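## Task

Find the tote in the room and place the yellow foam block inside it so that no part sticks out past the rim; the block must stay there on its own without the robot holding it, and the robot must not tip over or finish leaning.

## Robot and tools

Robot: a TidyBot++ with one arm. The base is a box about 0.54 m long, 0.50 m wide and 0.38 m tall, riding on four powered casters. A seven-joint arm with a two-finger gripper sits on top; its shoulder is 0.12 m ahead of the base centre and 0.68 m up. base_camera is fixed on the base looking forward and down; wrist_camera is on the hand and looks along the fingers. Loose objects may occasionally get nudged by the scene.

Frames: the base frame has its origin on the floor below the base centre, x forward, y to the left, z up. hand_pose is reported in it and marks the point between the finger pads; the hand's own z axis runs out along the fingers and its y axis is the closing direction. Odometry is the base frame as it stood when the scene began; heading grows to the left, range -3.142 to 3.142. base_tilt is in degrees, positive when leaning forward or right. Odometry only counts wheel turns, so slip looks like travel and drift of a few cm and degrees builds up.

execute_actions(actions, cameras): actions is a list holding zero or one action for the single arm. An action may contain:
- base: exactly one relative move from the current spot. translate_m is metres forward (+) or back, -2 to 2; strafe_m is metres left (+) or right, -2 to 2; rotate_rad is radians, counter-clockwise from above positive, -6.3 to 6.3.
- joints: absolute targets by name, radians unless noted. joint_1_rad (any angle; turns the whole arm about vertical, positive is clockwise from above, opposite to rotate_rad), joint_2_rad shoulder -2.249 to 2.249, joint_3_rad any angle, joint_4_rad elbow -2.579 to 2.579, joint_5_rad any angle, joint_6_rad wrist -2.099 to 2.099, joint_7_rad any angle (hand spin; with the hand down, positive is counter-clockwise from above, and 1.57 opens the fingers toward left and right). gripper_pos is 0 (open, about 85 mm gap) to 1 (closed); gap is roughly 85 x (1 - gripper_pos) mm. Free-turning joints go the short way, so send steps below half a turn to go farther.
- speeds: optional caps for this action only; translate_m and strafe_m 0.05 to 0.5 m/s, rotate_rad 0.1 to 1.57 rad/s (top values are the defaults).
Base and joint motions begin together and may finish at different times. A base move that would need over 8.667 s is rejected, and no action runs beyond 15 s. Unknown keys or out-of-range values reject the whole call with no motion. Joints or base left out of an action can still be driving toward older targets. cameras: list of "base_camera", "wrist_camera" or "all"; omitted or null gives all, [] gives none. An empty actions list just reports state and pictures.

wait(seconds): 0 to 10 s, no new command, then the same report. zoom_image(camera, region): magnifies [x0, y0, x1, y1] pixels (origin top-left, at most 504 x 504) of the latest full image of that camera. read_manual(section): only licence texts, no motion. finished_scene(scene): closes the current scene by its number once the result is settled; irreversible, and it reports success and gives the next task. Replying with no tool call ends everything.

Arm geometry: upper arm 0.42 m, forearm 0.31 m, hand 0.31 m to the hand point. With joint_1_rad 0, joint_3_rad 3.14, joint_5_rad 0 (roughly the start) the arm stays in the base's x-z plane, and the tilts from vertical (forward positive) are: upper arm = j2, forearm = j2 - j4, hand = j2 - j4 - j6. Reach ahead of the shoulder is the sum of length x sin(tilt); height above it is the sum of length x cos(tilt). The arm starts folded, hand down, poking up to 0.08 m past the base front. A downward hand reaches at most about 0.94 m high, only near the base. Closed fingertips stick out about 20 mm beyond the hand point.

Reading results: base_status and joint_status tell how each motion ended. "done" for the base means the wheels turned the commanded amount, even if the base was blocked or slipped. "off_target" means it stopped short and may still push. After "contact_stop" or "time_out" the old target is dropped and it holds. "joint command not followed" with a "cause:" line means a self-collision check withheld the arm targets (the gripper still acts); joints then show "not_followed" and may be retried later. Nothing checks the arm against the base. "ARM HIT" is a hard hit on the base or the arm itself. gripper "done" at 1 means nothing grasped; "off_target" means an object stopped the fingers. motor_effort is percent of maximum with the action's peak in brackets; readings are noisy and offset. Motor temperatures are listed per arm joint; MOTOR HOT appears from 60 °C and at 75 °C an OVER-TEMPERATURE FAULT lets the arm sink (joints show "limit_stop_at_motor_heat"; resend targets). Torque sensors fault above 104.5 N m (joints 1-4) or 51.3 N m (joints 5-7), freezing arm and gripper for 10 s while the base continues.

Accuracy: friction leaves joints slightly off even when "done"; correct by sending last command + (wanted - read). hand_pose may be off 1-2 cm, so trust images. A held load makes the arm sag; never command a joint to its current reading while holding something. Keep fingers clear of the floor.

Avoid: driving while the arm is snagged on something 0.8 m or higher (tipping), pushing sideways on a raised hand, driving the base into obstacles (it shoves hard and may report "done" short of target), dropping or slamming objects, and leaving the item held by the gripper at the end. The camera calibration (K, distortion, T_world_to_cam) maps base-frame points into each image, with small per-camera errors.

Each tool is called after "Call:" as name(argument=value, ...) on one line, values as JSON.

## Session

Call:
execute_actions(actions=[])

Scene clock: 0.00 s.
Motor temperatures (°C, as the motors report them): [35 32 35 34 39 42 38]
base_odometry: x=+0.000 y=+0.000 heading=+0.000 (m, m, rad; odometry frame)
base_tilt: forward=+0.5 right=-0.2 (deg)
base_status: not commanded
joint_positions: joint_1_rad=-0.002 joint_2_rad=-0.320 joint_3_rad=+3.145 joint_4_rad=-2.569 joint_5_rad=-0.029 joint_6_rad=-0.857 joint_7_rad=+1.590 gripper_pos=+0.000
joint_status: not commanded
motor_effort: joint_1_rad=+0 joint_2_rad=-2 joint_3_rad=+1 joint_4_rad=+12 joint_5_rad=+0 joint_6_rad=+0 joint_7_rad=+0 (%)
hand_pose: x=+0.2424 y=+0.0081 z=+0.5730 quat_wxyz=(-0.011, +1.000, +0.000, +0.018) (m; base frame)
pictures: base_camera, wrist_camera
Images, in order (width x height): base_camera 644x364, wrist_camera 644x476.

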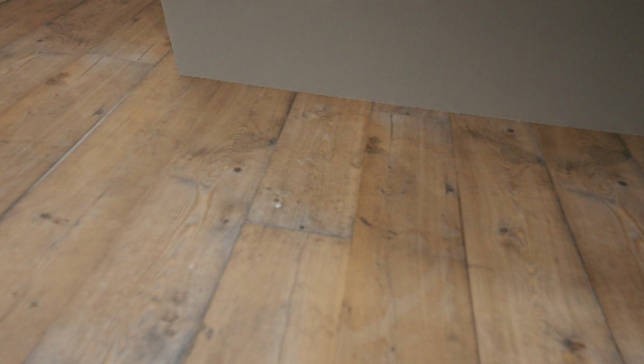

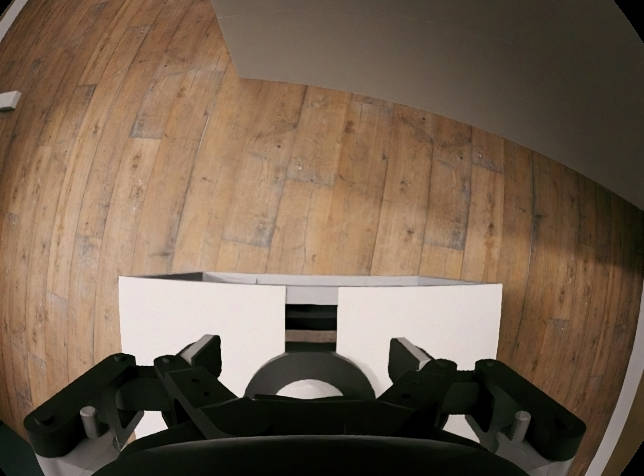

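Call:
execute_actions(actions=[{"joints":{"joint_6_rad":0.3}}], cameras=["wrist_camera"])

Call:
execute_actions(actions=[{"base":{"rotate_rad":1.57}}])

Call:
execute_actions(actions=[{"base":{"rotate_rad":1.57}}])

Call:
execute_actions(actions=[{"base":{"rotate_rad":1.57}}])

Scene clock: 6.53 s.
Motor temperatures (°C, as the motors report them): [35 32 35 34 39 42 38]
base_odometry: x=+0.000 y=+0.000 heading=+0.000 (m, m, rad; odometry frame)
base_tilt: forward=+0.5 right=-0.2 (deg)
base_status: not commanded
joint_positions: joint_1_rad=-0.002 joint_2_rad=-0.320 joint_3_rad=+3.145 joint_4_rad=-2.568 joint_5_rad=-0.029 joint_6_rad=+0.292 joint_7_rad=+1.590 gripper_pos=+0.000
joint_status: all done
motor_effort: joint_1_rad=+0(0) joint_2_rad=-7(7) joint_3_rad=+1(1) joint_4_rad=+17(17) joint_5_rad=+0(0) joint_6_rad=+8(8) joint_7_rad=+0(0) (%)
hand_pose: x=+0.5200 y=-0.0018 z=+0.7672 quat_wxyz=(+0.001, +0.829, -0.007, +0.559) (m; base frame)
pictures: wrist_camera
camera_calibration (this result's frames):
wrist_camera: T_world_to_cam=[[-0.0412987, -0.998078, 0.0462062, -0.0242149], [-0.34556, -0.0291237, -0.937945, 0.959408], [0.937488, -0.0547029, -0.343693, -0.0928517], [0, 0, 0, 1]] pos_world=[0.41758, -0.0013061, 0.869078]
Images, in order (width x height): wrist_camera 644x476.

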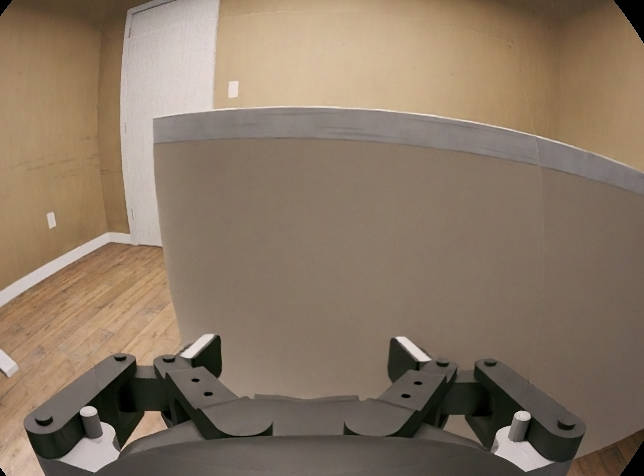

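Scene clock: 8.87 s.
Motor temperatures (°C, as the motors report them): [35 32 35 34 39 42 38]
base_odometry: x=+0.000 y=+0.000 heading=+1.569 (m, m, rad; odometry frame)
base_tilt: forward=+0.5 right=-0.2 (deg)
base_status: done
joint_positions: joint_1_rad=-0.002 joint_2_rad=-0.320 joint_3_rad=+3.145 joint_4_rad=-2.568 joint_5_rad=-0.029 joint_6_rad=+0.292 joint_7_rad=+1.590 gripper_pos=+0.000
joint_status: not commanded
motor_effort: joint_1_rad=+0(1) joint_2_rad=-7(8) joint_3_rad=+1(3) joint_4_rad=+17(17) joint_5_rad=+0(0) joint_6_rad=+8(8) joint_7_rad=+0(0) (%)
hand_pose: x=+0.5200 y=-0.0018 z=+0.7672 quat_wxyz=(+0.001, +0.829, -0.007, +0.559) (m; base frame)
pictures: base_camera, wrist_camera
camera_calibration (this result's frames):
wrist_camera: T_world_to_cam=[[-0.0411732, -0.998082, 0.0462386, -0.024252], [-0.345555, -0.0291977, -0.937944, 0.959407], [0.937495, -0.0545961, -0.34369, -0.0928535], [0, 0, 0, 1]] pos_world=[0.417579, -0.0012625, 0.869078]
Images, in order (width x height): base_camera 644x364, wrist_camera 644x476.

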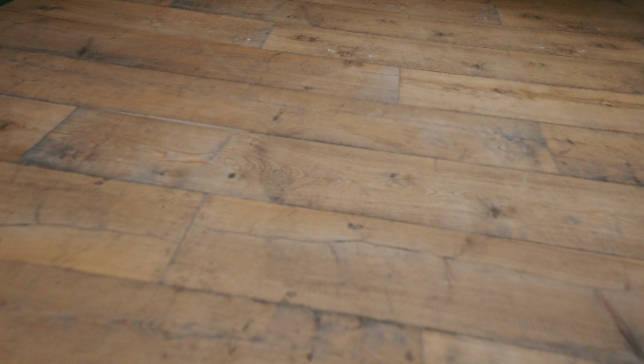

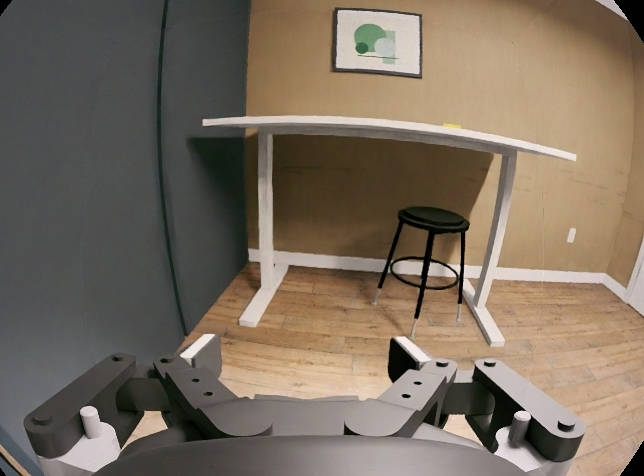

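Scene clock: 11.20 s.
Motor temperatures (°C, as the motors report them): [35 32 35 34 39 42 38]
base_odometry: x=+0.000 y=+0.000 heading=+3.138 (m, m, rad; odometry frame)
base_tilt: forward=+0.5 right=-0.2 (deg)
base_status: done
joint_positions: joint_1_rad=-0.002 joint_2_rad=-0.320 joint_3_rad=+3.145 joint_4_rad=-2.568 joint_5_rad=-0.029 joint_6_rad=+0.292 joint_7_rad=+1.590 gripper_pos=+0.000
joint_status: not commanded
motor_effort: joint_1_rad=+0(1) joint_2_rad=-7(8) joint_3_rad=+1(3) joint_4_rad=+17(17) joint_5_rad=-1(0) joint_6_rad=+8(8) joint_7_rad=+0(0) (%)
hand_pose: x=+0.5200 y=-0.0017 z=+0.7672 quat_wxyz=(+0.001, +0.829, -0.006, +0.559) (m; base frame)
pictures: base_camera, wrist_camera
camera_calibration (this result's frames):
wrist_camera: T_world_to_cam=[[-0.0410608, -0.998085, 0.046267, -0.0242848], [-0.345552, -0.0292632, -0.937943, 0.959405], [0.937501, -0.0545004, -0.343689, -0.0928543], [0, 0, 0, 1]] pos_world=[0.417578, -0.00122356, 0.869078]
Images, in order (width x height): base_camera 644x364, wrist_camera 644x476.

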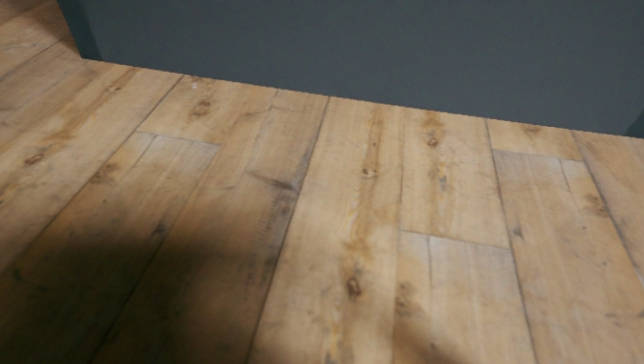

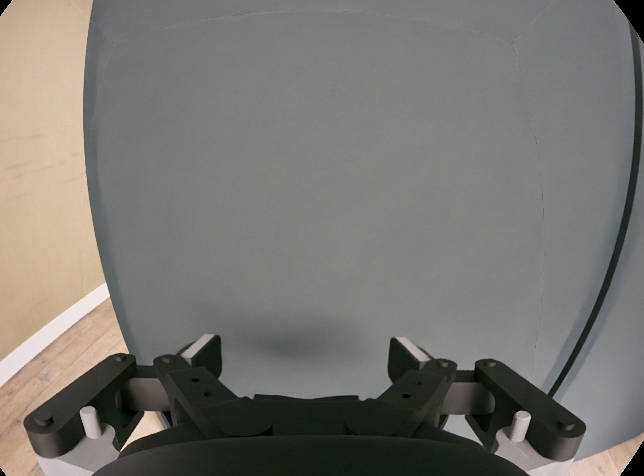

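Scene clock: 13.53 s.
Motor temperatures (°C, as the motors report them): [35 32 35 34 39 42 38]
base_odometry: x=+0.000 y=+0.000 heading=-1.576 (m, m, rad; odometry frame)
base_tilt: forward=+0.5 right=-0.2 (deg)
base_status: done
joint_positions: joint_1_rad=-0.002 joint_2_rad=-0.320 joint_3_rad=+3.145 joint_4_rad=-2.568 joint_5_rad=-0.029 joint_6_rad=+0.292 joint_7_rad=+1.590 gripper_pos=+0.000
joint_status: not commanded
motor_effort: joint_1_rad=+0(1) joint_2_rad=-7(8) joint_3_rad=+1(3) joint_4_rad=+17(17) joint_5_rad=-1(0) joint_6_rad=+8(8) joint_7_rad=+0(0) (%)
hand_pose: x=+0.5200 y=-0.0017 z=+0.7672 quat_wxyz=(+0.001, +0.829, -0.006, +0.559) (m; base frame)
pictures: base_camera, wrist_camera
camera_calibration (this result's frames):
wrist_camera: T_world_to_cam=[[-0.0409572, -0.998088, 0.0462925, -0.0243145], [-0.345549, -0.0293231, -0.937942, 0.959403], [0.937506, -0.0544118, -0.343687, -0.0928551], [0, 0, 0, 1]] pos_world=[0.417577, -0.0011878, 0.869078]
Images, in order (width x height): base_camera 644x364, wrist_camera 644x476.

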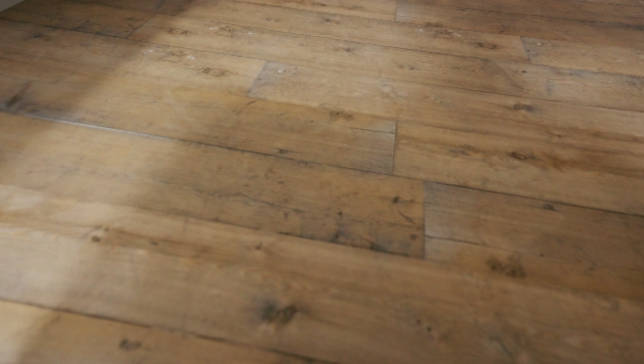

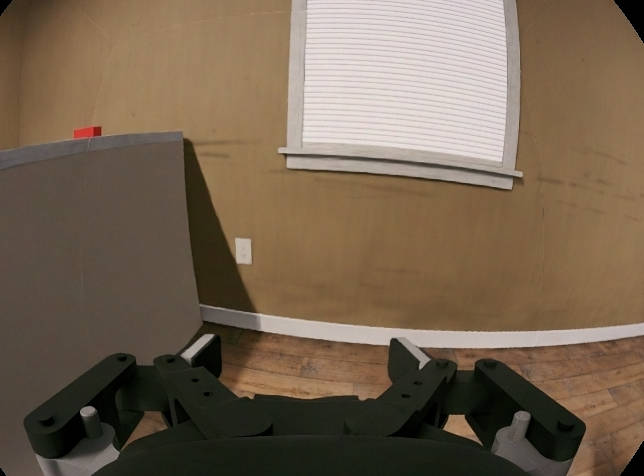

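Call:
execute_actions(actions=[{"base":{"rotate_rad":1.57},"joints":{"joint_2_rad":-0.3,"joint_4_rad":-1.3,"joint_6_rad":-0.9}}], cameras=["wrist_camera"])

Call:
execute_actions(actions=[{"base":{"rotate_rad":1.4}}], cameras=["wrist_camera"])

Scene clock: 21.50 s.
Motor temperatures (°C, as the motors report them): [35 32 35 34 39 42 38]
base_odometry: x=+0.000 y=+0.000 heading=-0.007 (m, m, rad; odometry frame)
base_tilt: forward=+0.5 right=-0.2 (deg)
base_status: done
joint_positions: joint_1_rad=-0.003 joint_2_rad=-0.319 joint_3_rad=+3.142 joint_4_rad=-1.309 joint_5_rad=-0.029 joint_6_rad=-0.872 joint_7_rad=+1.590 gripper_pos=+0.000
joint_status: all done
motor_effort: joint_1_rad=+0(1) joint_2_rad=-8(14) joint_3_rad=+1(3) joint_4_rad=+18(21) joint_5_rad=+0(1) joint_6_rad=+8(8) joint_7_rad=+0(0) (%)
hand_pose: x=+0.5478 y=+0.0095 z=+1.1647 quat_wxyz=(-0.010, +0.802, +0.008, +0.597) (m; base frame)
pictures: wrist_camera
camera_calibration (this result's frames):
wrist_camera: T_world_to_cam=[[-0.00956596, -0.999019, 0.0432285, -0.0439968], [-0.254, -0.0393849, -0.966402, 1.32521], [0.967157, -0.0202246, -0.253374, -0.103465], [0, 0, 0, 1]] pos_world=[0.436248, 0.00614697, 1.25637]
Images, in order (width x height): wrist_camera 644x476.

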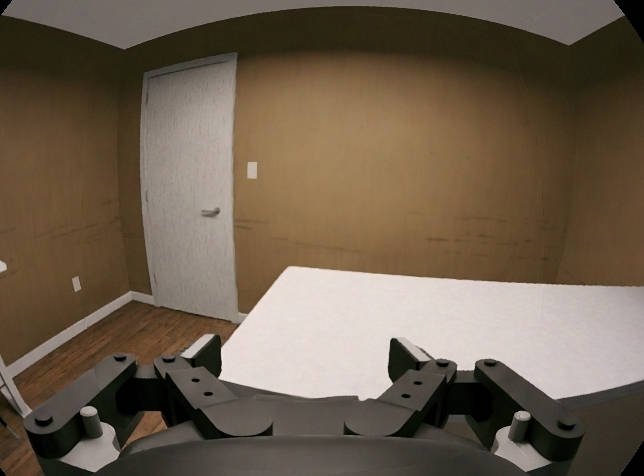

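Scene clock: 23.67 s.
Motor temperatures (°C, as the motors report them): [35 32 35 34 39 42 38]
base_odometry: x=+0.000 y=+0.000 heading=+1.392 (m, m, rad; odometry frame)
base_tilt: forward=+0.5 right=-0.2 (deg)
base_status: done
joint_positions: joint_1_rad=-0.003 joint_2_rad=-0.317 joint_3_rad=+3.142 joint_4_rad=-1.309 joint_5_rad=-0.029 joint_6_rad=-0.872 joint_7_rad=+1.590 gripper_pos=+0.000
joint_status: not commanded
motor_effort: joint_1_rad=+0(1) joint_2_rad=-8(11) joint_3_rad=+1(4) joint_4_rad=+19(19) joint_5_rad=+0(1) joint_6_rad=+8(8) joint_7_rad=+0(0) (%)
hand_pose: x=+0.5489 y=+0.0097 z=+1.1637 quat_wxyz=(-0.010, +0.803, +0.008, +0.596) (m; base frame)
pictures: wrist_camera
camera_calibration (this result's frames):
wrist_camera: T_world_to_cam=[[-0.00926777, -0.999018, 0.0433233, -0.0440968], [-0.256146, -0.0395078, -0.96583, 1.32507], [0.966594, -0.0200482, -0.255528, -0.101927], [0, 0, 0, 1]] pos_world=[0.437525, 0.00625371, 1.25566]
Images, in order (width x height): wrist_camera 644x476.

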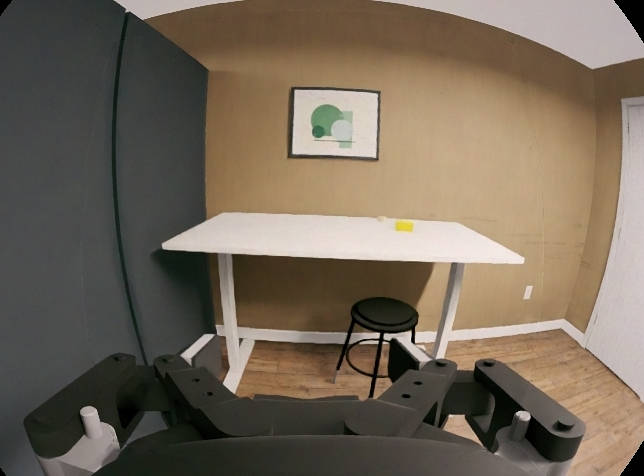

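Call:
execute_actions(actions=[{"base":{"translate_m":0.85}}], cameras=[])

Call:
execute_actions(actions=[{"base":{"strafe_m":-0.46}}])

Scene clock: 39.17 s.
Motor temperatures (°C, as the motors report them): [35 32 35 34 39 42 38]
base_odometry: x=+0.150 y=+0.837 heading=+1.393 (m, m, rad; odometry frame)
base_tilt: forward=+0.5 right=-0.2 (deg)
base_status: done
joint_positions: joint_1_rad=-0.003 joint_2_rad=-0.310 joint_3_rad=+3.142 joint_4_rad=-1.308 joint_5_rad=-0.029 joint_6_rad=-0.876 joint_7_rad=+1.590 gripper_pos=+0.000
joint_status: not commanded
motor_effort: joint_1_rad=+0(1) joint_2_rad=-10(12) joint_3_rad=+1(3) joint_4_rad=+19(19) joint_5_rad=+0(0) joint_6_rad=+8(8) joint_7_rad=+0(0) (%)
hand_pose: x=+0.5518 y=+0.0097 z=+1.1602 quat_wxyz=(-0.010, +0.806, +0.008, +0.592) (m; base frame)
pictures: none
No camera images: the call's "cameras" was empty. Leave "cameras" out to get every camera's image.

Scene clock: 41.43 s.
Motor temperatures (°C, as the motors report them): [35 32 35 34 39 42 38]
base_odometry: x=+0.603 y=+0.756 heading=+1.394 (m, m, rad; odometry frame)
base_tilt: forward=+0.5 right=-0.2 (deg)
base_status: done
joint_positions: joint_1_rad=-0.003 joint_2_rad=-0.310 joint_3_rad=+3.146 joint_4_rad=-1.308 joint_5_rad=-0.029 joint_6_rad=-0.876 joint_7_rad=+1.590 gripper_pos=+0.000
joint_status: not commanded
motor_effort: joint_1_rad=+0(2) joint_2_rad=-8(9) joint_3_rad=+1(4) joint_4_rad=+18(19) joint_5_rad=+0(0) joint_6_rad=+8(8) joint_7_rad=+0(0) (%)
hand_pose: x=+0.5519 y=+0.0074 z=+1.1602 quat_wxyz=(-0.009, +0.806, +0.006, +0.592) (m; base frame)
pictures: base_camera, wrist_camera
camera_calibration (this result's frames):
wrist_camera: T_world_to_cam=[[-0.0125899, -0.999027, 0.0422716, -0.043097], [-0.266012, -0.0374052, -0.963244, 1.32475], [0.963888, -0.0233719, -0.265282, -0.0929005], [0, 0, 0, 1]] pos_world=[0.441402, 0.00432619, 1.25323]
Images, in order (width x height): base_camera 644x364, wrist_camera 644x476.

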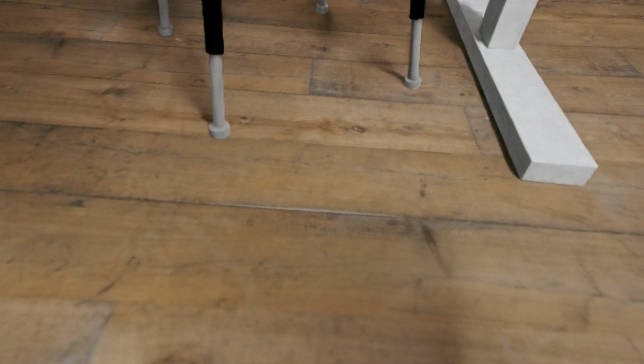

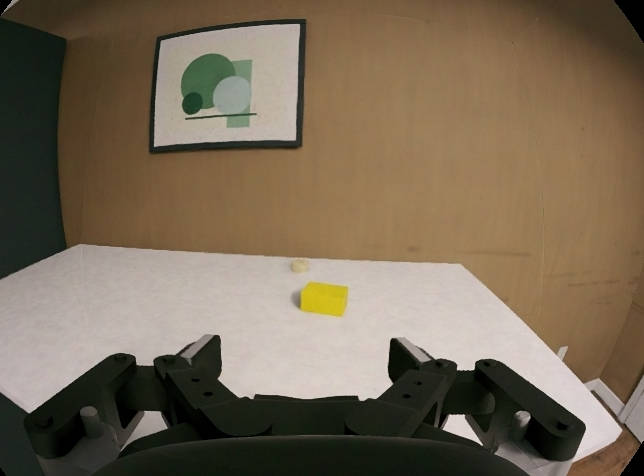

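Call:
zoom_image(camera="wrist_camera", region=[242, 240, 402, 360])

Region (242, 240, 402, 360) of wrist_camera's 644x476 image, scaled by 3.150; it fills the top 378 rows of this view, and the rest is white.

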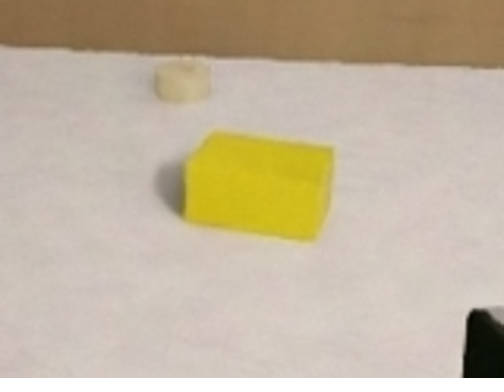

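Call:
execute_actions(actions=[{"base":{"strafe_m":-0.75}}], cameras=[])

Call:
execute_actions(actions=[{"base":{"translate_m":0.87}}], cameras=[])

Call:
execute_actions(actions=[{"base":{"rotate_rad":1.57},"joints":{"joint_1_rad":0.26}}])

Scene clock: 65.53 s.
Motor temperatures (°C, as the motors report them): [35 32 35 35 39 42 38]
base_odometry: x=+1.341 y=+0.624 heading=+1.394 (m, m, rad; odometry frame)
base_tilt: forward=+0.5 right=-0.2 (deg)
base_status: done
joint_positions: joint_1_rad=-0.003 joint_2_rad=-0.310 joint_3_rad=+3.145 joint_4_rad=-1.307 joint_5_rad=-0.029 joint_6_rad=-0.876 joint_7_rad=+1.590 gripper_pos=+0.000
joint_status: not commanded
motor_effort: joint_1_rad=+0(1) joint_2_rad=-8(11) joint_3_rad=+1(4) joint_4_rad=+18(20) joint_5_rad=-1(0) joint_6_rad=+8(8) joint_7_rad=+0(0) (%)
hand_pose: x=+0.5518 y=+0.0076 z=+1.1602 quat_wxyz=(-0.009, +0.806, +0.006, +0.592) (m; base frame)
pictures: none
No camera images: the call's "cameras" was empty. Leave "cameras" out to get every camera's image.

Scene clock: 68.60 s.
Motor temperatures (°C, as the motors report them): [35 32 35 35 39 42 38]
base_odometry: x=+1.494 y=+1.480 heading=+1.395 (m, m, rad; odometry frame)
base_tilt: forward=+0.5 right=-0.2 (deg)
base_status: done
joint_positions: joint_1_rad=-0.003 joint_2_rad=-0.431 joint_3_rad=+3.145 joint_4_rad=-1.309 joint_5_rad=-0.029 joint_6_rad=-0.992 joint_7_rad=+1.589 gripper_pos=+0.000
joint_status: not commanded
motor_effort: joint_1_rad=-2(2) joint_2_rad=+22(28) joint_3_rad=+0(3) joint_4_rad=+21(23) joint_5_rad=-1(2) joint_6_rad=+23(25) joint_7_rad=+3(3) (%)
hand_pose: x=+0.4824 y=+0.0078 z=+1.1736 quat_wxyz=(-0.009, +0.804, +0.008, +0.594) (m; base frame)
pictures: none
No camera images: the call's "cameras" was empty. Leave "cameras" out to get every camera's image.

Scene clock: 70.90 s.
Motor temperatures (°C, as the motors report them): [35 32 35 35 39 42 38]
base_odometry: x=+1.494 y=+1.480 heading=+2.964 (m, m, rad; odometry frame)
base_tilt: forward=+0.5 right=-0.2 (deg)
base_status: done
joint_positions: joint_1_rad=+0.249 joint_2_rad=-0.285 joint_3_rad=+3.149 joint_4_rad=-1.303 joint_5_rad=-0.021 joint_6_rad=-0.924 joint_7_rad=+1.589 gripper_pos=+0.000
joint_status: all done
motor_effort: joint_1_rad=+0(5) joint_2_rad=-10(22) joint_3_rad=+1(8) joint_4_rad=+18(20) joint_5_rad=+0(6) joint_6_rad=+8(23) joint_7_rad=+0(3) (%)
hand_pose: x=+0.5454 y=-0.1059 z=+1.1377 quat_wxyz=(+0.066, +0.820, -0.099, +0.560) (m; base frame)
pictures: base_camera, wrist_camera
camera_calibration (this result's frames):
wrist_camera: T_world_to_cam=[[-0.264952, -0.962998, 0.0493479, -0.0219932], [-0.331276, 0.0428441, -0.942561, 1.31773], [0.90557, -0.266081, -0.33037, -0.0151696], [0, 0, 0, 1]] pos_world=[0.444441, -0.0816725, 1.23811]
Images, in order (width x height): base_camera 644x364, wrist_camera 644x476.

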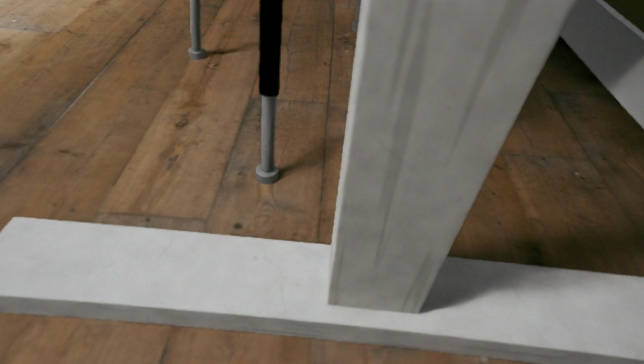

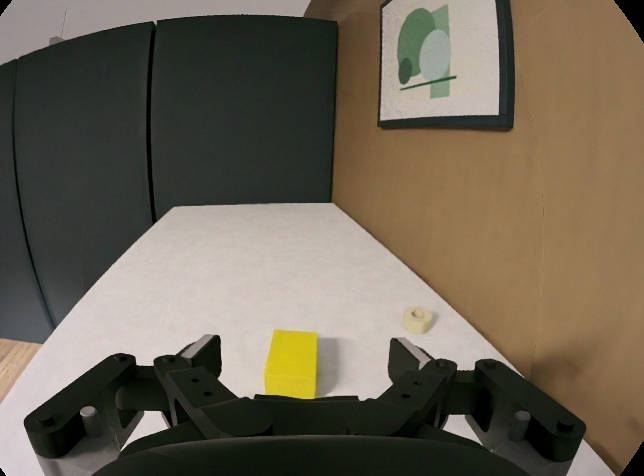

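Call:
execute_actions(actions=[{"joints":{"joint_1_rad":0.21,"joint_2_rad":0.29,"joint_4_rad":-0.755,"joint_6_rad":-1.25}}], cameras=["wrist_camera"])

Scene clock: 85.57 s.
Motor temperatures (°C, as the motors report them): [35 32 35 35 39 42 38]
base_odometry: x=+1.494 y=+1.480 heading=+2.964 (m, m, rad; odometry frame)
base_tilt: forward=+0.5 right=-0.2 (deg)
base_status: not commanded
joint_positions: joint_1_rad=+0.224 joint_2_rad=+0.285 joint_3_rad=+3.149 joint_4_rad=-0.769 joint_5_rad=-0.021 joint_6_rad=-1.223 joint_7_rad=+1.589 gripper_pos=+0.000
joint_status: all done
motor_effort: joint_1_rad=+0(1) joint_2_rad=-32(35) joint_3_rad=+1(1) joint_4_rad=+17(19) joint_5_rad=+0(0) joint_6_rad=+6(8) joint_7_rad=+0(0) (%)
hand_pose: x=+0.7328 y=-0.1357 z=+1.0391 quat_wxyz=(+0.043, +0.903, -0.095, +0.417) (m; base frame)
pictures: wrist_camera
camera_calibration (this result's frames):
wrist_camera: T_world_to_cam=[[-0.217586, -0.974393, 0.0567047, -0.0401461], [-0.616968, 0.0922888, -0.781558, 1.33688], [0.756311, -0.205041, -0.62125, 0.194597], [0, 0, 0, 1]] pos_world=[0.668903, -0.122597, 1.16802]
Images, in order (width x height): wrist_camera 644x476.

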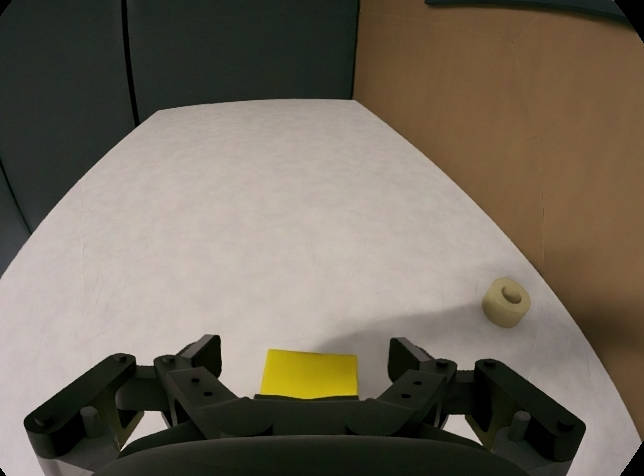

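Call:
execute_actions(actions=[{"joints":{"joint_2_rad":0.245,"joint_4_rad":-1.03,"joint_6_rad":-1.03}}], cameras=["wrist_camera"])

Scene clock: 94.80 s.
Motor temperatures (°C, as the motors report them): [35 33 35 35 39 42 38]
base_odometry: x=+1.494 y=+1.480 heading=+2.964 (m, m, rad; odometry frame)
base_tilt: forward=+0.5 right=-0.2 (deg)
base_status: not commanded
joint_positions: joint_1_rad=+0.223 joint_2_rad=+0.258 joint_3_rad=+3.149 joint_4_rad=-1.014 joint_5_rad=-0.021 joint_6_rad=-1.051 joint_7_rad=+1.589 gripper_pos=+0.000
joint_status: all done
motor_effort: joint_1_rad=+0(1) joint_2_rad=-29(36) joint_3_rad=+0(1) joint_4_rad=+17(20) joint_5_rad=-1(1) joint_6_rad=+5(7) joint_7_rad=+0(0) (%)
hand_pose: x=+0.7393 y=-0.1372 z=+0.9686 quat_wxyz=(+0.040, +0.912, -0.097, +0.396) (m; base frame)
pictures: wrist_camera
camera_calibration (this result's frames):
wrist_camera: T_world_to_cam=[[-0.217192, -0.974598, 0.0546423, -0.0344401], [-0.651064, 0.102929, -0.752012, 1.28394], [0.727285, -0.198906, -0.656881, 0.202335], [0, 0, 0, 1]] pos_world=[0.681289, -0.125473, 1.10033]
Images, in order (width x height): wrist_camera 644x476.

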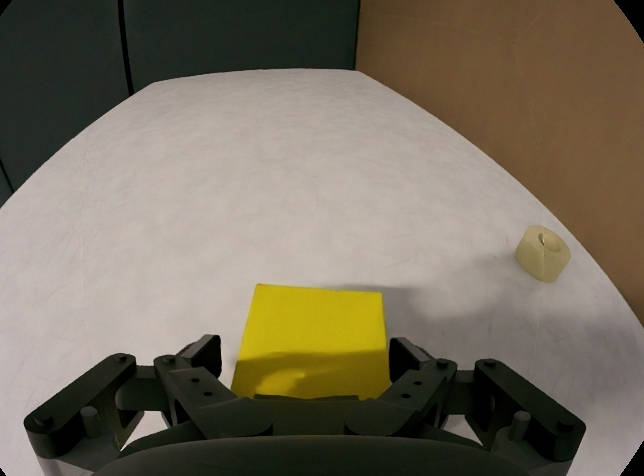

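Call:
execute_actions(actions=[{"joints":{"joint_4_rad":-1.10,"joint_6_rad":-0.96}}], cameras=["wrist_camera"])

Call:
execute_actions(actions=[{"joints":{"gripper_pos":1.0}}], cameras=["wrist_camera"])

Scene clock: 101.03 s.
Motor temperatures (°C, as the motors report them): [35 33 35 35 39 42 38]
base_odometry: x=+1.494 y=+1.480 heading=+2.964 (m, m, rad; odometry frame)
base_tilt: forward=+0.5 right=-0.2 (deg)
base_status: not commanded
joint_positions: joint_1_rad=+0.222 joint_2_rad=+0.236 joint_3_rad=+3.149 joint_4_rad=-1.069 joint_5_rad=-0.021 joint_6_rad=-0.978 joint_7_rad=+1.589 gripper_pos=+0.000
joint_status: all done
motor_effort: joint_1_rad=+0(0) joint_2_rad=-26(31) joint_3_rad=+1(0) joint_4_rad=+15(19) joint_5_rad=+0(0) joint_6_rad=+5(6) joint_7_rad=+0(0) (%)
hand_pose: x=+0.7415 y=-0.1379 z=+0.9700 quat_wxyz=(+0.042, +0.904, -0.097, +0.414) (m; base frame)
pictures: wrist_camera
camera_calibration (this result's frames):
wrist_camera: T_world_to_cam=[[-0.220591, -0.973848, 0.0544064, -0.0319461], [-0.62139, 0.0973208, -0.777434, 1.28836], [0.751807, -0.205303, -0.626607, 0.153109], [0, 0, 0, 1]] pos_world=[0.678421, -0.125062, 1.0993]
Images, in order (width x height): wrist_camera 644x476.

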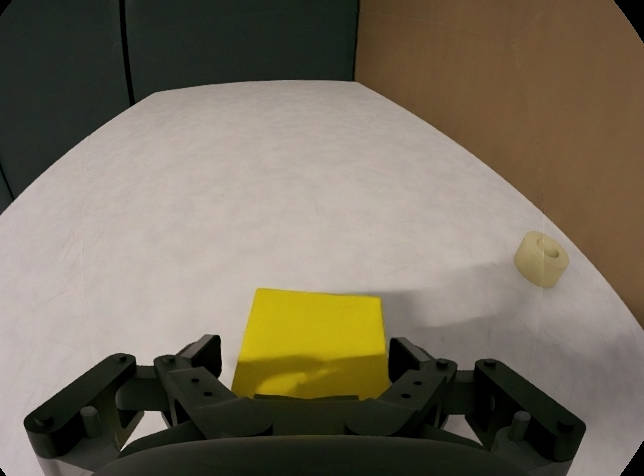

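Scene clock: 102.13 s.
Motor temperatures (°C, as the motors report them): [35 33 35 35 39 42 38]
base_odometry: x=+1.494 y=+1.480 heading=+2.964 (m, m, rad; odometry frame)
base_tilt: forward=+0.5 right=-0.2 (deg)
base_status: not commanded
joint_positions: joint_1_rad=+0.222 joint_2_rad=+0.228 joint_3_rad=+3.149 joint_4_rad=-1.068 joint_5_rad=-0.021 joint_6_rad=-0.968 joint_7_rad=+1.589 gripper_pos=+0.381
joint_status: gripper_pos off_target (ended at +0.381, target +1.000)
motor_effort: joint_1_rad=-1(2) joint_2_rad=-25(26) joint_3_rad=-1(1) joint_4_rad=+14(16) joint_5_rad=-2(1) joint_6_rad=+4(5) joint_7_rad=+0(1) (%)
hand_pose: x=+0.7410 y=-0.1378 z=+0.9784 quat_wxyz=(+0.043, +0.900, -0.096, +0.423) (m; base frame)
pictures: wrist_camera
camera_calibration (this result's frames):
wrist_camera: T_world_to_cam=[[-0.221688, -0.973598, 0.0544118, -0.0315162], [-0.606197, 0.0938938, -0.789753, 1.29498], [0.763793, -0.208063, -0.611008, 0.134211], [0, 0, 0, 1]] pos_world=[0.675516, -0.12435, 1.10643]
Images, in order (width x height): wrist_camera 644x476.

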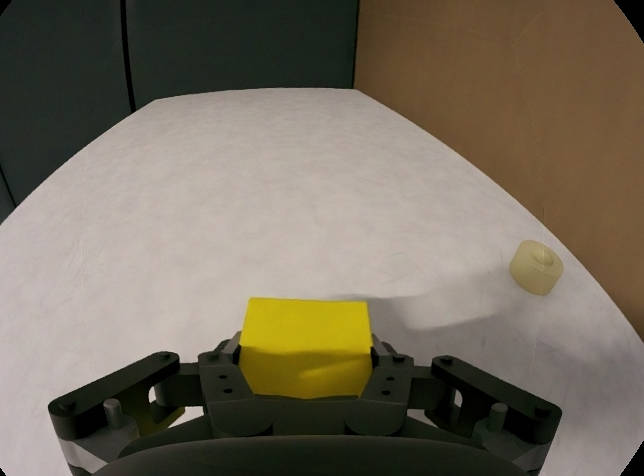

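Call:
execute_actions(actions=[{"joints":{"joint_2_rad":-0.1,"joint_4_rad":-1.2,"joint_6_rad":-0.8}}])

Scene clock: 106.17 s.
Motor temperatures (°C, as the motors report them): [35 33 35 35 39 42 38]
base_odometry: x=+1.494 y=+1.480 heading=+2.964 (m, m, rad; odometry frame)
base_tilt: forward=+0.5 right=-0.2 (deg)
base_status: not commanded
joint_positions: joint_1_rad=+0.221 joint_2_rad=-0.103 joint_3_rad=+3.149 joint_4_rad=-1.189 joint_5_rad=-0.021 joint_6_rad=-0.826 joint_7_rad=+1.589 gripper_pos=+0.381
joint_status: all done
motor_effort: joint_1_rad=+0(1) joint_2_rad=-18(36) joint_3_rad=+1(0) joint_4_rad=+19(22) joint_5_rad=+0(0) joint_6_rad=+8(8) joint_7_rad=+0(0) (%)
hand_pose: x=+0.6349 y=-0.1138 z=+1.1424 quat_wxyz=(+0.060, +0.812, -0.087, +0.573) (m; base frame)
pictures: base_camera, wrist_camera
camera_calibration (this result's frames):
wrist_camera: T_world_to_cam=[[-0.241044, -0.969268, 0.0491679, -0.0218783], [-0.304977, 0.027554, -0.951961, 1.34441], [0.92135, -0.24446, -0.302246, -0.136458], [0, 0, 0, 1]] pos_world=[0.530468, -0.0916085, 1.23966]
Images, in order (width x height): base_camera 644x364, wrist_camera 644x476.

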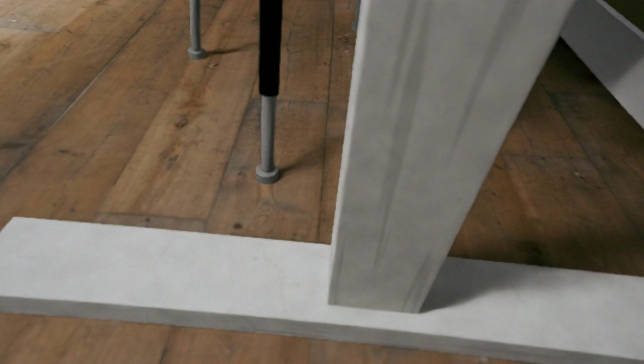

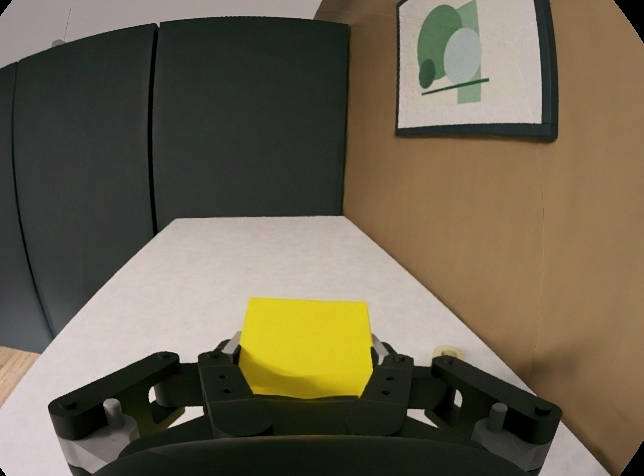

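Call:
execute_actions(actions=[{"base":{"translate_m":-0.5},"joints":{"joint_1_rad":0.0}}], cameras=[])

Call:
execute_actions(actions=[{"base":{"rotate_rad":1.4},"joints":{"joint_2_rad":-0.3,"joint_4_rad":-1.3,"joint_6_rad":-1.0}}])

Scene clock: 111.70 s.
Motor temperatures (°C, as the motors report them): [35 33 35 35 39 42 38]
base_odometry: x=+1.987 y=+1.392 heading=+2.964 (m, m, rad; odometry frame)
base_tilt: forward=+0.5 right=-0.2 (deg)
base_status: done
joint_positions: joint_1_rad=+0.008 joint_2_rad=-0.106 joint_3_rad=+3.148 joint_4_rad=-1.192 joint_5_rad=-0.021 joint_6_rad=-0.825 joint_7_rad=+1.589 gripper_pos=+0.381
joint_status: all done
motor_effort: joint_1_rad=+0(1) joint_2_rad=-17(25) joint_3_rad=+1(3) joint_4_rad=+19(21) joint_5_rad=+0(1) joint_6_rad=+8(9) joint_7_rad=+0(0) (%)
hand_pose: x=+0.6463 y=-0.0016 z=+1.1426 quat_wxyz=(-0.001, +0.817, +0.000, +0.577) (m; base frame)
pictures: none
No camera images: the call's "cameras" was empty. Leave "cameras" out to get every camera's image.

Scene clock: 113.87 s.
Motor temperatures (°C, as the motors report them): [35 33 35 35 39 42 38]
base_odometry: x=+1.987 y=+1.393 heading=-1.920 (m, m, rad; odometry frame)
base_tilt: forward=+0.5 right=-0.2 (deg)
base_status: done
joint_positions: joint_1_rad=+0.005 joint_2_rad=-0.279 joint_3_rad=+3.145 joint_4_rad=-1.291 joint_5_rad=-0.021 joint_6_rad=-0.974 joint_7_rad=+1.589 gripper_pos=+0.381
joint_status: all done
motor_effort: joint_1_rad=+0(2) joint_2_rad=-10(21) joint_3_rad=+1(1) joint_4_rad=+18(20) joint_5_rad=-1(1) joint_6_rad=+8(8) joint_7_rad=+0(0) (%)
hand_pose: x=+0.5547 y=+0.0029 z=+1.1274 quat_wxyz=(-0.004, +0.838, +0.004, +0.546) (m; base frame)
pictures: base_camera, wrist_camera
camera_calibration (this result's frames):
wrist_camera: T_world_to_cam=[[-0.0169571, -0.998533, 0.0514191, -0.054069], [-0.372595, -0.0414117, -0.92707, 1.31211], [0.927839, -0.0348789, -0.371346, 0.0351417], [0, 0, 0, 1]] pos_world=[0.455365, 0.00157285, 1.23225]
Images, in order (width x height): base_camera 644x364, wrist_camera 644x476.

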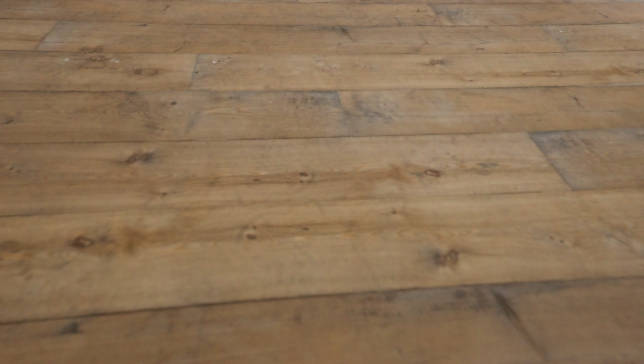

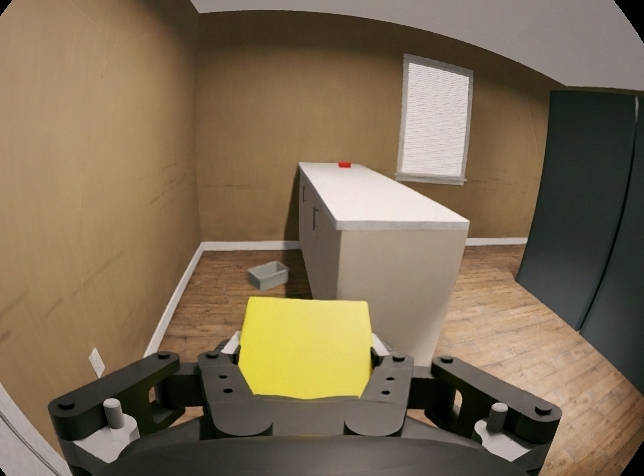

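Call:
execute_actions(actions=[{"base":{"rotate_rad":0.17}}], cameras=[])

Call:
execute_actions(actions=[{"base":{"translate_m":1.2}}])

Scene clock: 119.13 s.
Motor temperatures (°C, as the motors report them): [35 33 35 35 39 42 38]
base_odometry: x=+1.987 y=+1.393 heading=-1.751 (m, m, rad; odometry frame)
base_tilt: forward=+0.5 right=-0.2 (deg)
base_status: done
joint_positions: joint_1_rad=+0.003 joint_2_rad=-0.279 joint_3_rad=+3.142 joint_4_rad=-1.291 joint_5_rad=-0.021 joint_6_rad=-0.974 joint_7_rad=+1.589 gripper_pos=+0.381
joint_status: not commanded
motor_effort: joint_1_rad=+0(1) joint_2_rad=-10(11) joint_3_rad=+1(2) joint_4_rad=+19(19) joint_5_rad=+0(1) joint_6_rad=+8(8) joint_7_rad=+0(0) (%)
hand_pose: x=+0.5547 y=+0.0051 z=+1.1274 quat_wxyz=(-0.004, +0.838, +0.006, +0.546) (m; base frame)
pictures: none
No camera images: the call's "cameras" was empty. Leave "cameras" out to get every camera's image.

Scene clock: 122.90 s.
Motor temperatures (°C, as the motors report them): [35 33 35 35 39 42 38]
base_odometry: x=+1.774 y=+0.211 heading=-1.750 (m, m, rad; odometry frame)
base_tilt: forward=+0.5 right=-0.2 (deg)
base_status: done
joint_positions: joint_1_rad=+0.003 joint_2_rad=-0.287 joint_3_rad=+3.142 joint_4_rad=-1.293 joint_5_rad=-0.021 joint_6_rad=-0.978 joint_7_rad=+1.589 gripper_pos=+0.381
joint_status: not commanded
motor_effort: joint_1_rad=+0(0) joint_2_rad=-11(14) joint_3_rad=+1(2) joint_4_rad=+19(19) joint_5_rad=-1(0) joint_6_rad=+8(8) joint_7_rad=+0(0) (%)
hand_pose: x=+0.5507 y=+0.0051 z=+1.1286 quat_wxyz=(-0.004, +0.837, +0.006, +0.547) (m; base frame)
pictures: base_camera, wrist_camera
camera_calibration (this result's frames):
wrist_camera: T_world_to_cam=[[-0.0127119, -0.998562, 0.0520897, -0.0551051], [-0.370317, -0.0436882, -0.927877, 1.31153], [0.928818, -0.0310848, -0.369229, 0.0364591], [0, 0, 0, 1]] pos_world=[0.451116, 0.00340571, 1.23327]
Images, in order (width x height): base_camera 644x364, wrist_camera 644x476.

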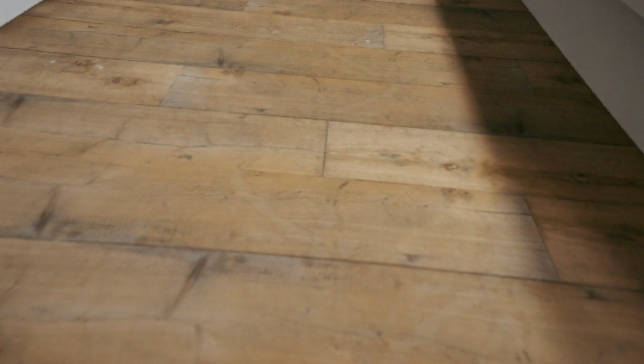

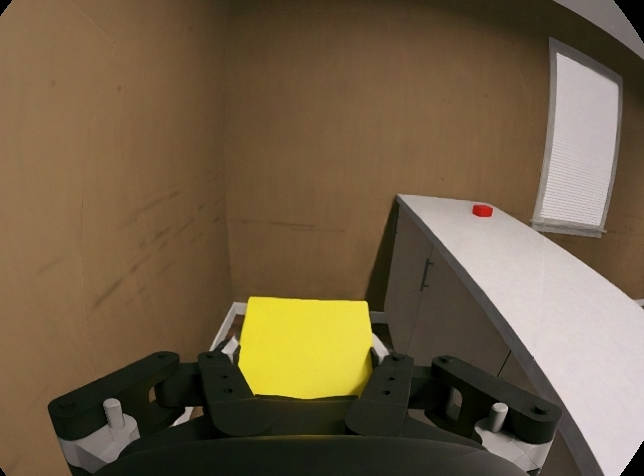

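Call:
execute_actions(actions=[{"base":{"translate_m":0.6},"joints":{"joint_2_rad":0.9,"joint_4_rad":-1.6,"joint_6_rad":-0.64}}])

Scene clock: 128.57 s.
Motor temperatures (°C, as the motors report them): [35 33 35 35 39 42 38]
base_odometry: x=+1.668 y=-0.379 heading=-1.749 (m, m, rad; odometry frame)
base_tilt: forward=+0.5 right=-0.2 (deg)
base_status: done
joint_positions: joint_1_rad=+0.003 joint_2_rad=+0.884 joint_3_rad=+3.142 joint_4_rad=-1.586 joint_5_rad=-0.021 joint_6_rad=-0.666 joint_7_rad=+1.589 gripper_pos=+0.381
joint_status: all done
motor_effort: joint_1_rad=+0(1) joint_2_rad=-44(48) joint_3_rad=+0(2) joint_4_rad=+10(18) joint_5_rad=-1(0) joint_6_rad=+0(8) joint_7_rad=+0(0) (%)
hand_pose: x=+0.6421 y=+0.0035 z=+0.3914 quat_wxyz=(-0.006, +1.000, +0.000, +0.003) (m; base frame)
pictures: base_camera, wrist_camera
camera_calibration (this result's frames):
wrist_camera: T_world_to_cam=[[0.0362208, -0.998735, 0.0348744, -0.0418189], [-0.998506, -0.0375971, -0.0396524, 0.716943], [0.0409135, -0.0333861, -0.998605, 0.495773], [0, 0, 0, 1]] pos_world=[0.697103, 0.00174091, 0.524968]
Images, in order (width x height): base_camera 644x364, wrist_camera 644x476.

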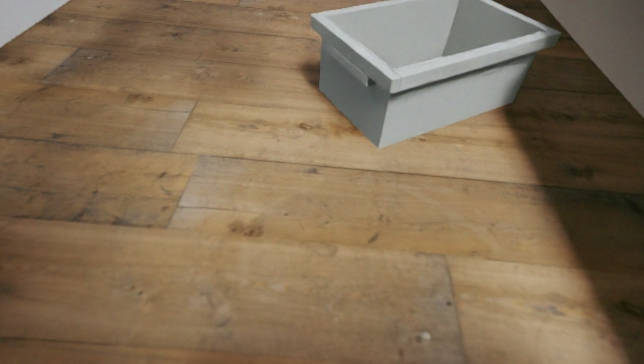

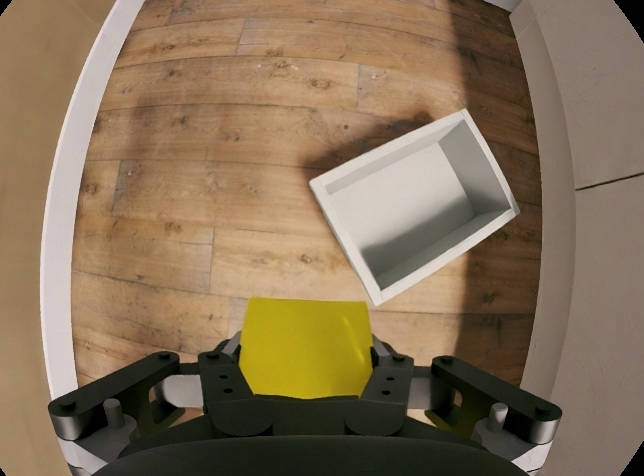

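Call:
execute_actions(actions=[{"base":{"translate_m":0.1},"joints":{"joint_1_rad":0.29,"joint_2_rad":1.39,"joint_4_rad":-1.874,"joint_6_rad":0.86}}])

Scene clock: 141.83 s.
Motor temperatures (°C, as the motors report them): [35 34 35 35 39 42 38]
base_odometry: x=+1.650 y=-0.478 heading=-1.748 (m, m, rad; odometry frame)
base_tilt: forward=+0.5 right=-0.2 (deg)
base_status: done
joint_positions: joint_1_rad=+0.284 joint_2_rad=+1.376 joint_3_rad=+3.142 joint_4_rad=-1.864 joint_5_rad=-0.021 joint_6_rad=+0.834 joint_7_rad=+1.589 gripper_pos=+0.381
joint_status: all done
motor_effort: joint_1_rad=+0(2) joint_2_rad=-43(47) joint_3_rad=+0(1) joint_4_rad=+2(12) joint_5_rad=+0(0) joint_6_rad=+6(6) joint_7_rad=+0(0) (%)
hand_pose: x=+0.6849 y=-0.1695 z=+0.2196 quat_wxyz=(+0.059, +0.924, -0.133, +0.355) (m; base frame)
pictures: base_camera, wrist_camera
camera_calibration (this result's frames):
wrist_camera: T_world_to_cam=[[-0.28997, -0.954108, 0.074807, 0.0120539], [-0.702619, 0.159161, -0.693537, 0.720597], [0.649803, -0.253666, -0.716527, -0.199629], [0, 0, 0, 1]] pos_world=[0.63952, -0.153829, 0.35582]
Images, in order (width x height): base_camera 644x364, wrist_camera 644x476.

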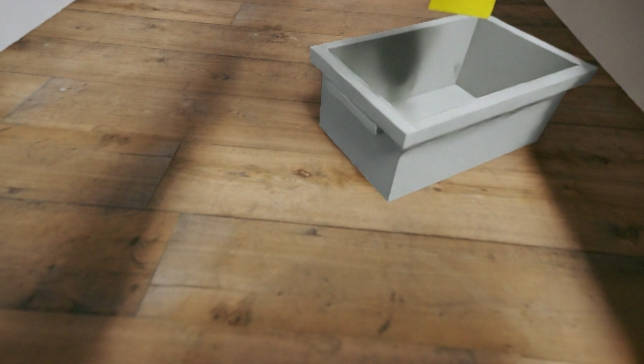

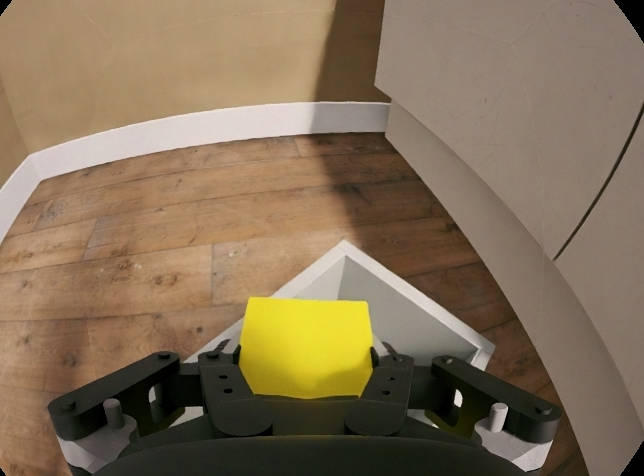

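Call:
execute_actions(actions=[{"joints":{"joint_2_rad":1.66,"joint_4_rad":-1.62,"joint_6_rad":0.88}}])

Scene clock: 144.83 s.
Motor temperatures (°C, as the motors report them): [35 34 35 35 39 42 38]
base_odometry: x=+1.650 y=-0.478 heading=-1.748 (m, m, rad; odometry frame)
base_tilt: forward=+0.5 right=-0.2 (deg)
base_status: not commanded
joint_positions: joint_1_rad=+0.284 joint_2_rad=+1.653 joint_3_rad=+3.142 joint_4_rad=-1.634 joint_5_rad=-0.021 joint_6_rad=+0.851 joint_7_rad=+1.589 gripper_pos=+0.381
joint_status: all done
motor_effort: joint_1_rad=+0(0) joint_2_rad=-42(46) joint_3_rad=+0(0) joint_4_rad=+1(3) joint_5_rad=-1(0) joint_6_rad=+6(7) joint_7_rad=+0(0) (%)
hand_pose: x=+0.6706 y=-0.1654 z=+0.0994 quat_wxyz=(+0.057, +0.929, -0.133, +0.341) (m; base frame)
pictures: base_camera, wrist_camera
camera_calibration (this result's frames):
wrist_camera: T_world_to_cam=[[-0.287579, -0.954781, 0.0754376, 0.0190665], [-0.722145, 0.164421, -0.671916, 0.63841], [0.62913, -0.247706, -0.736775, -0.258552], [0, 0, 0, 1]] pos_world=[0.629171, -0.150809, 0.237025]
Images, in order (width x height): base_camera 644x364, wrist_camera 644x476.

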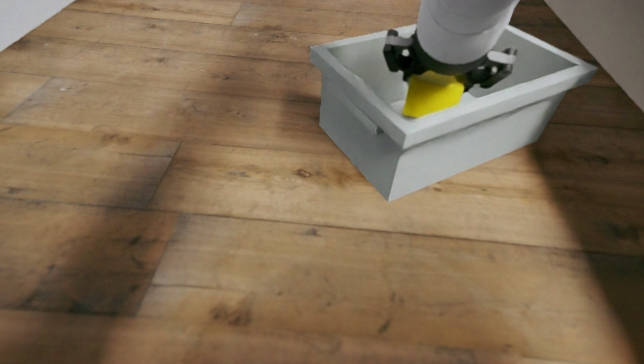

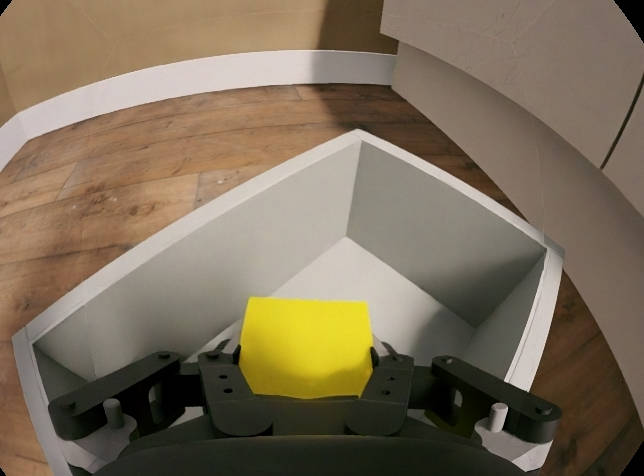

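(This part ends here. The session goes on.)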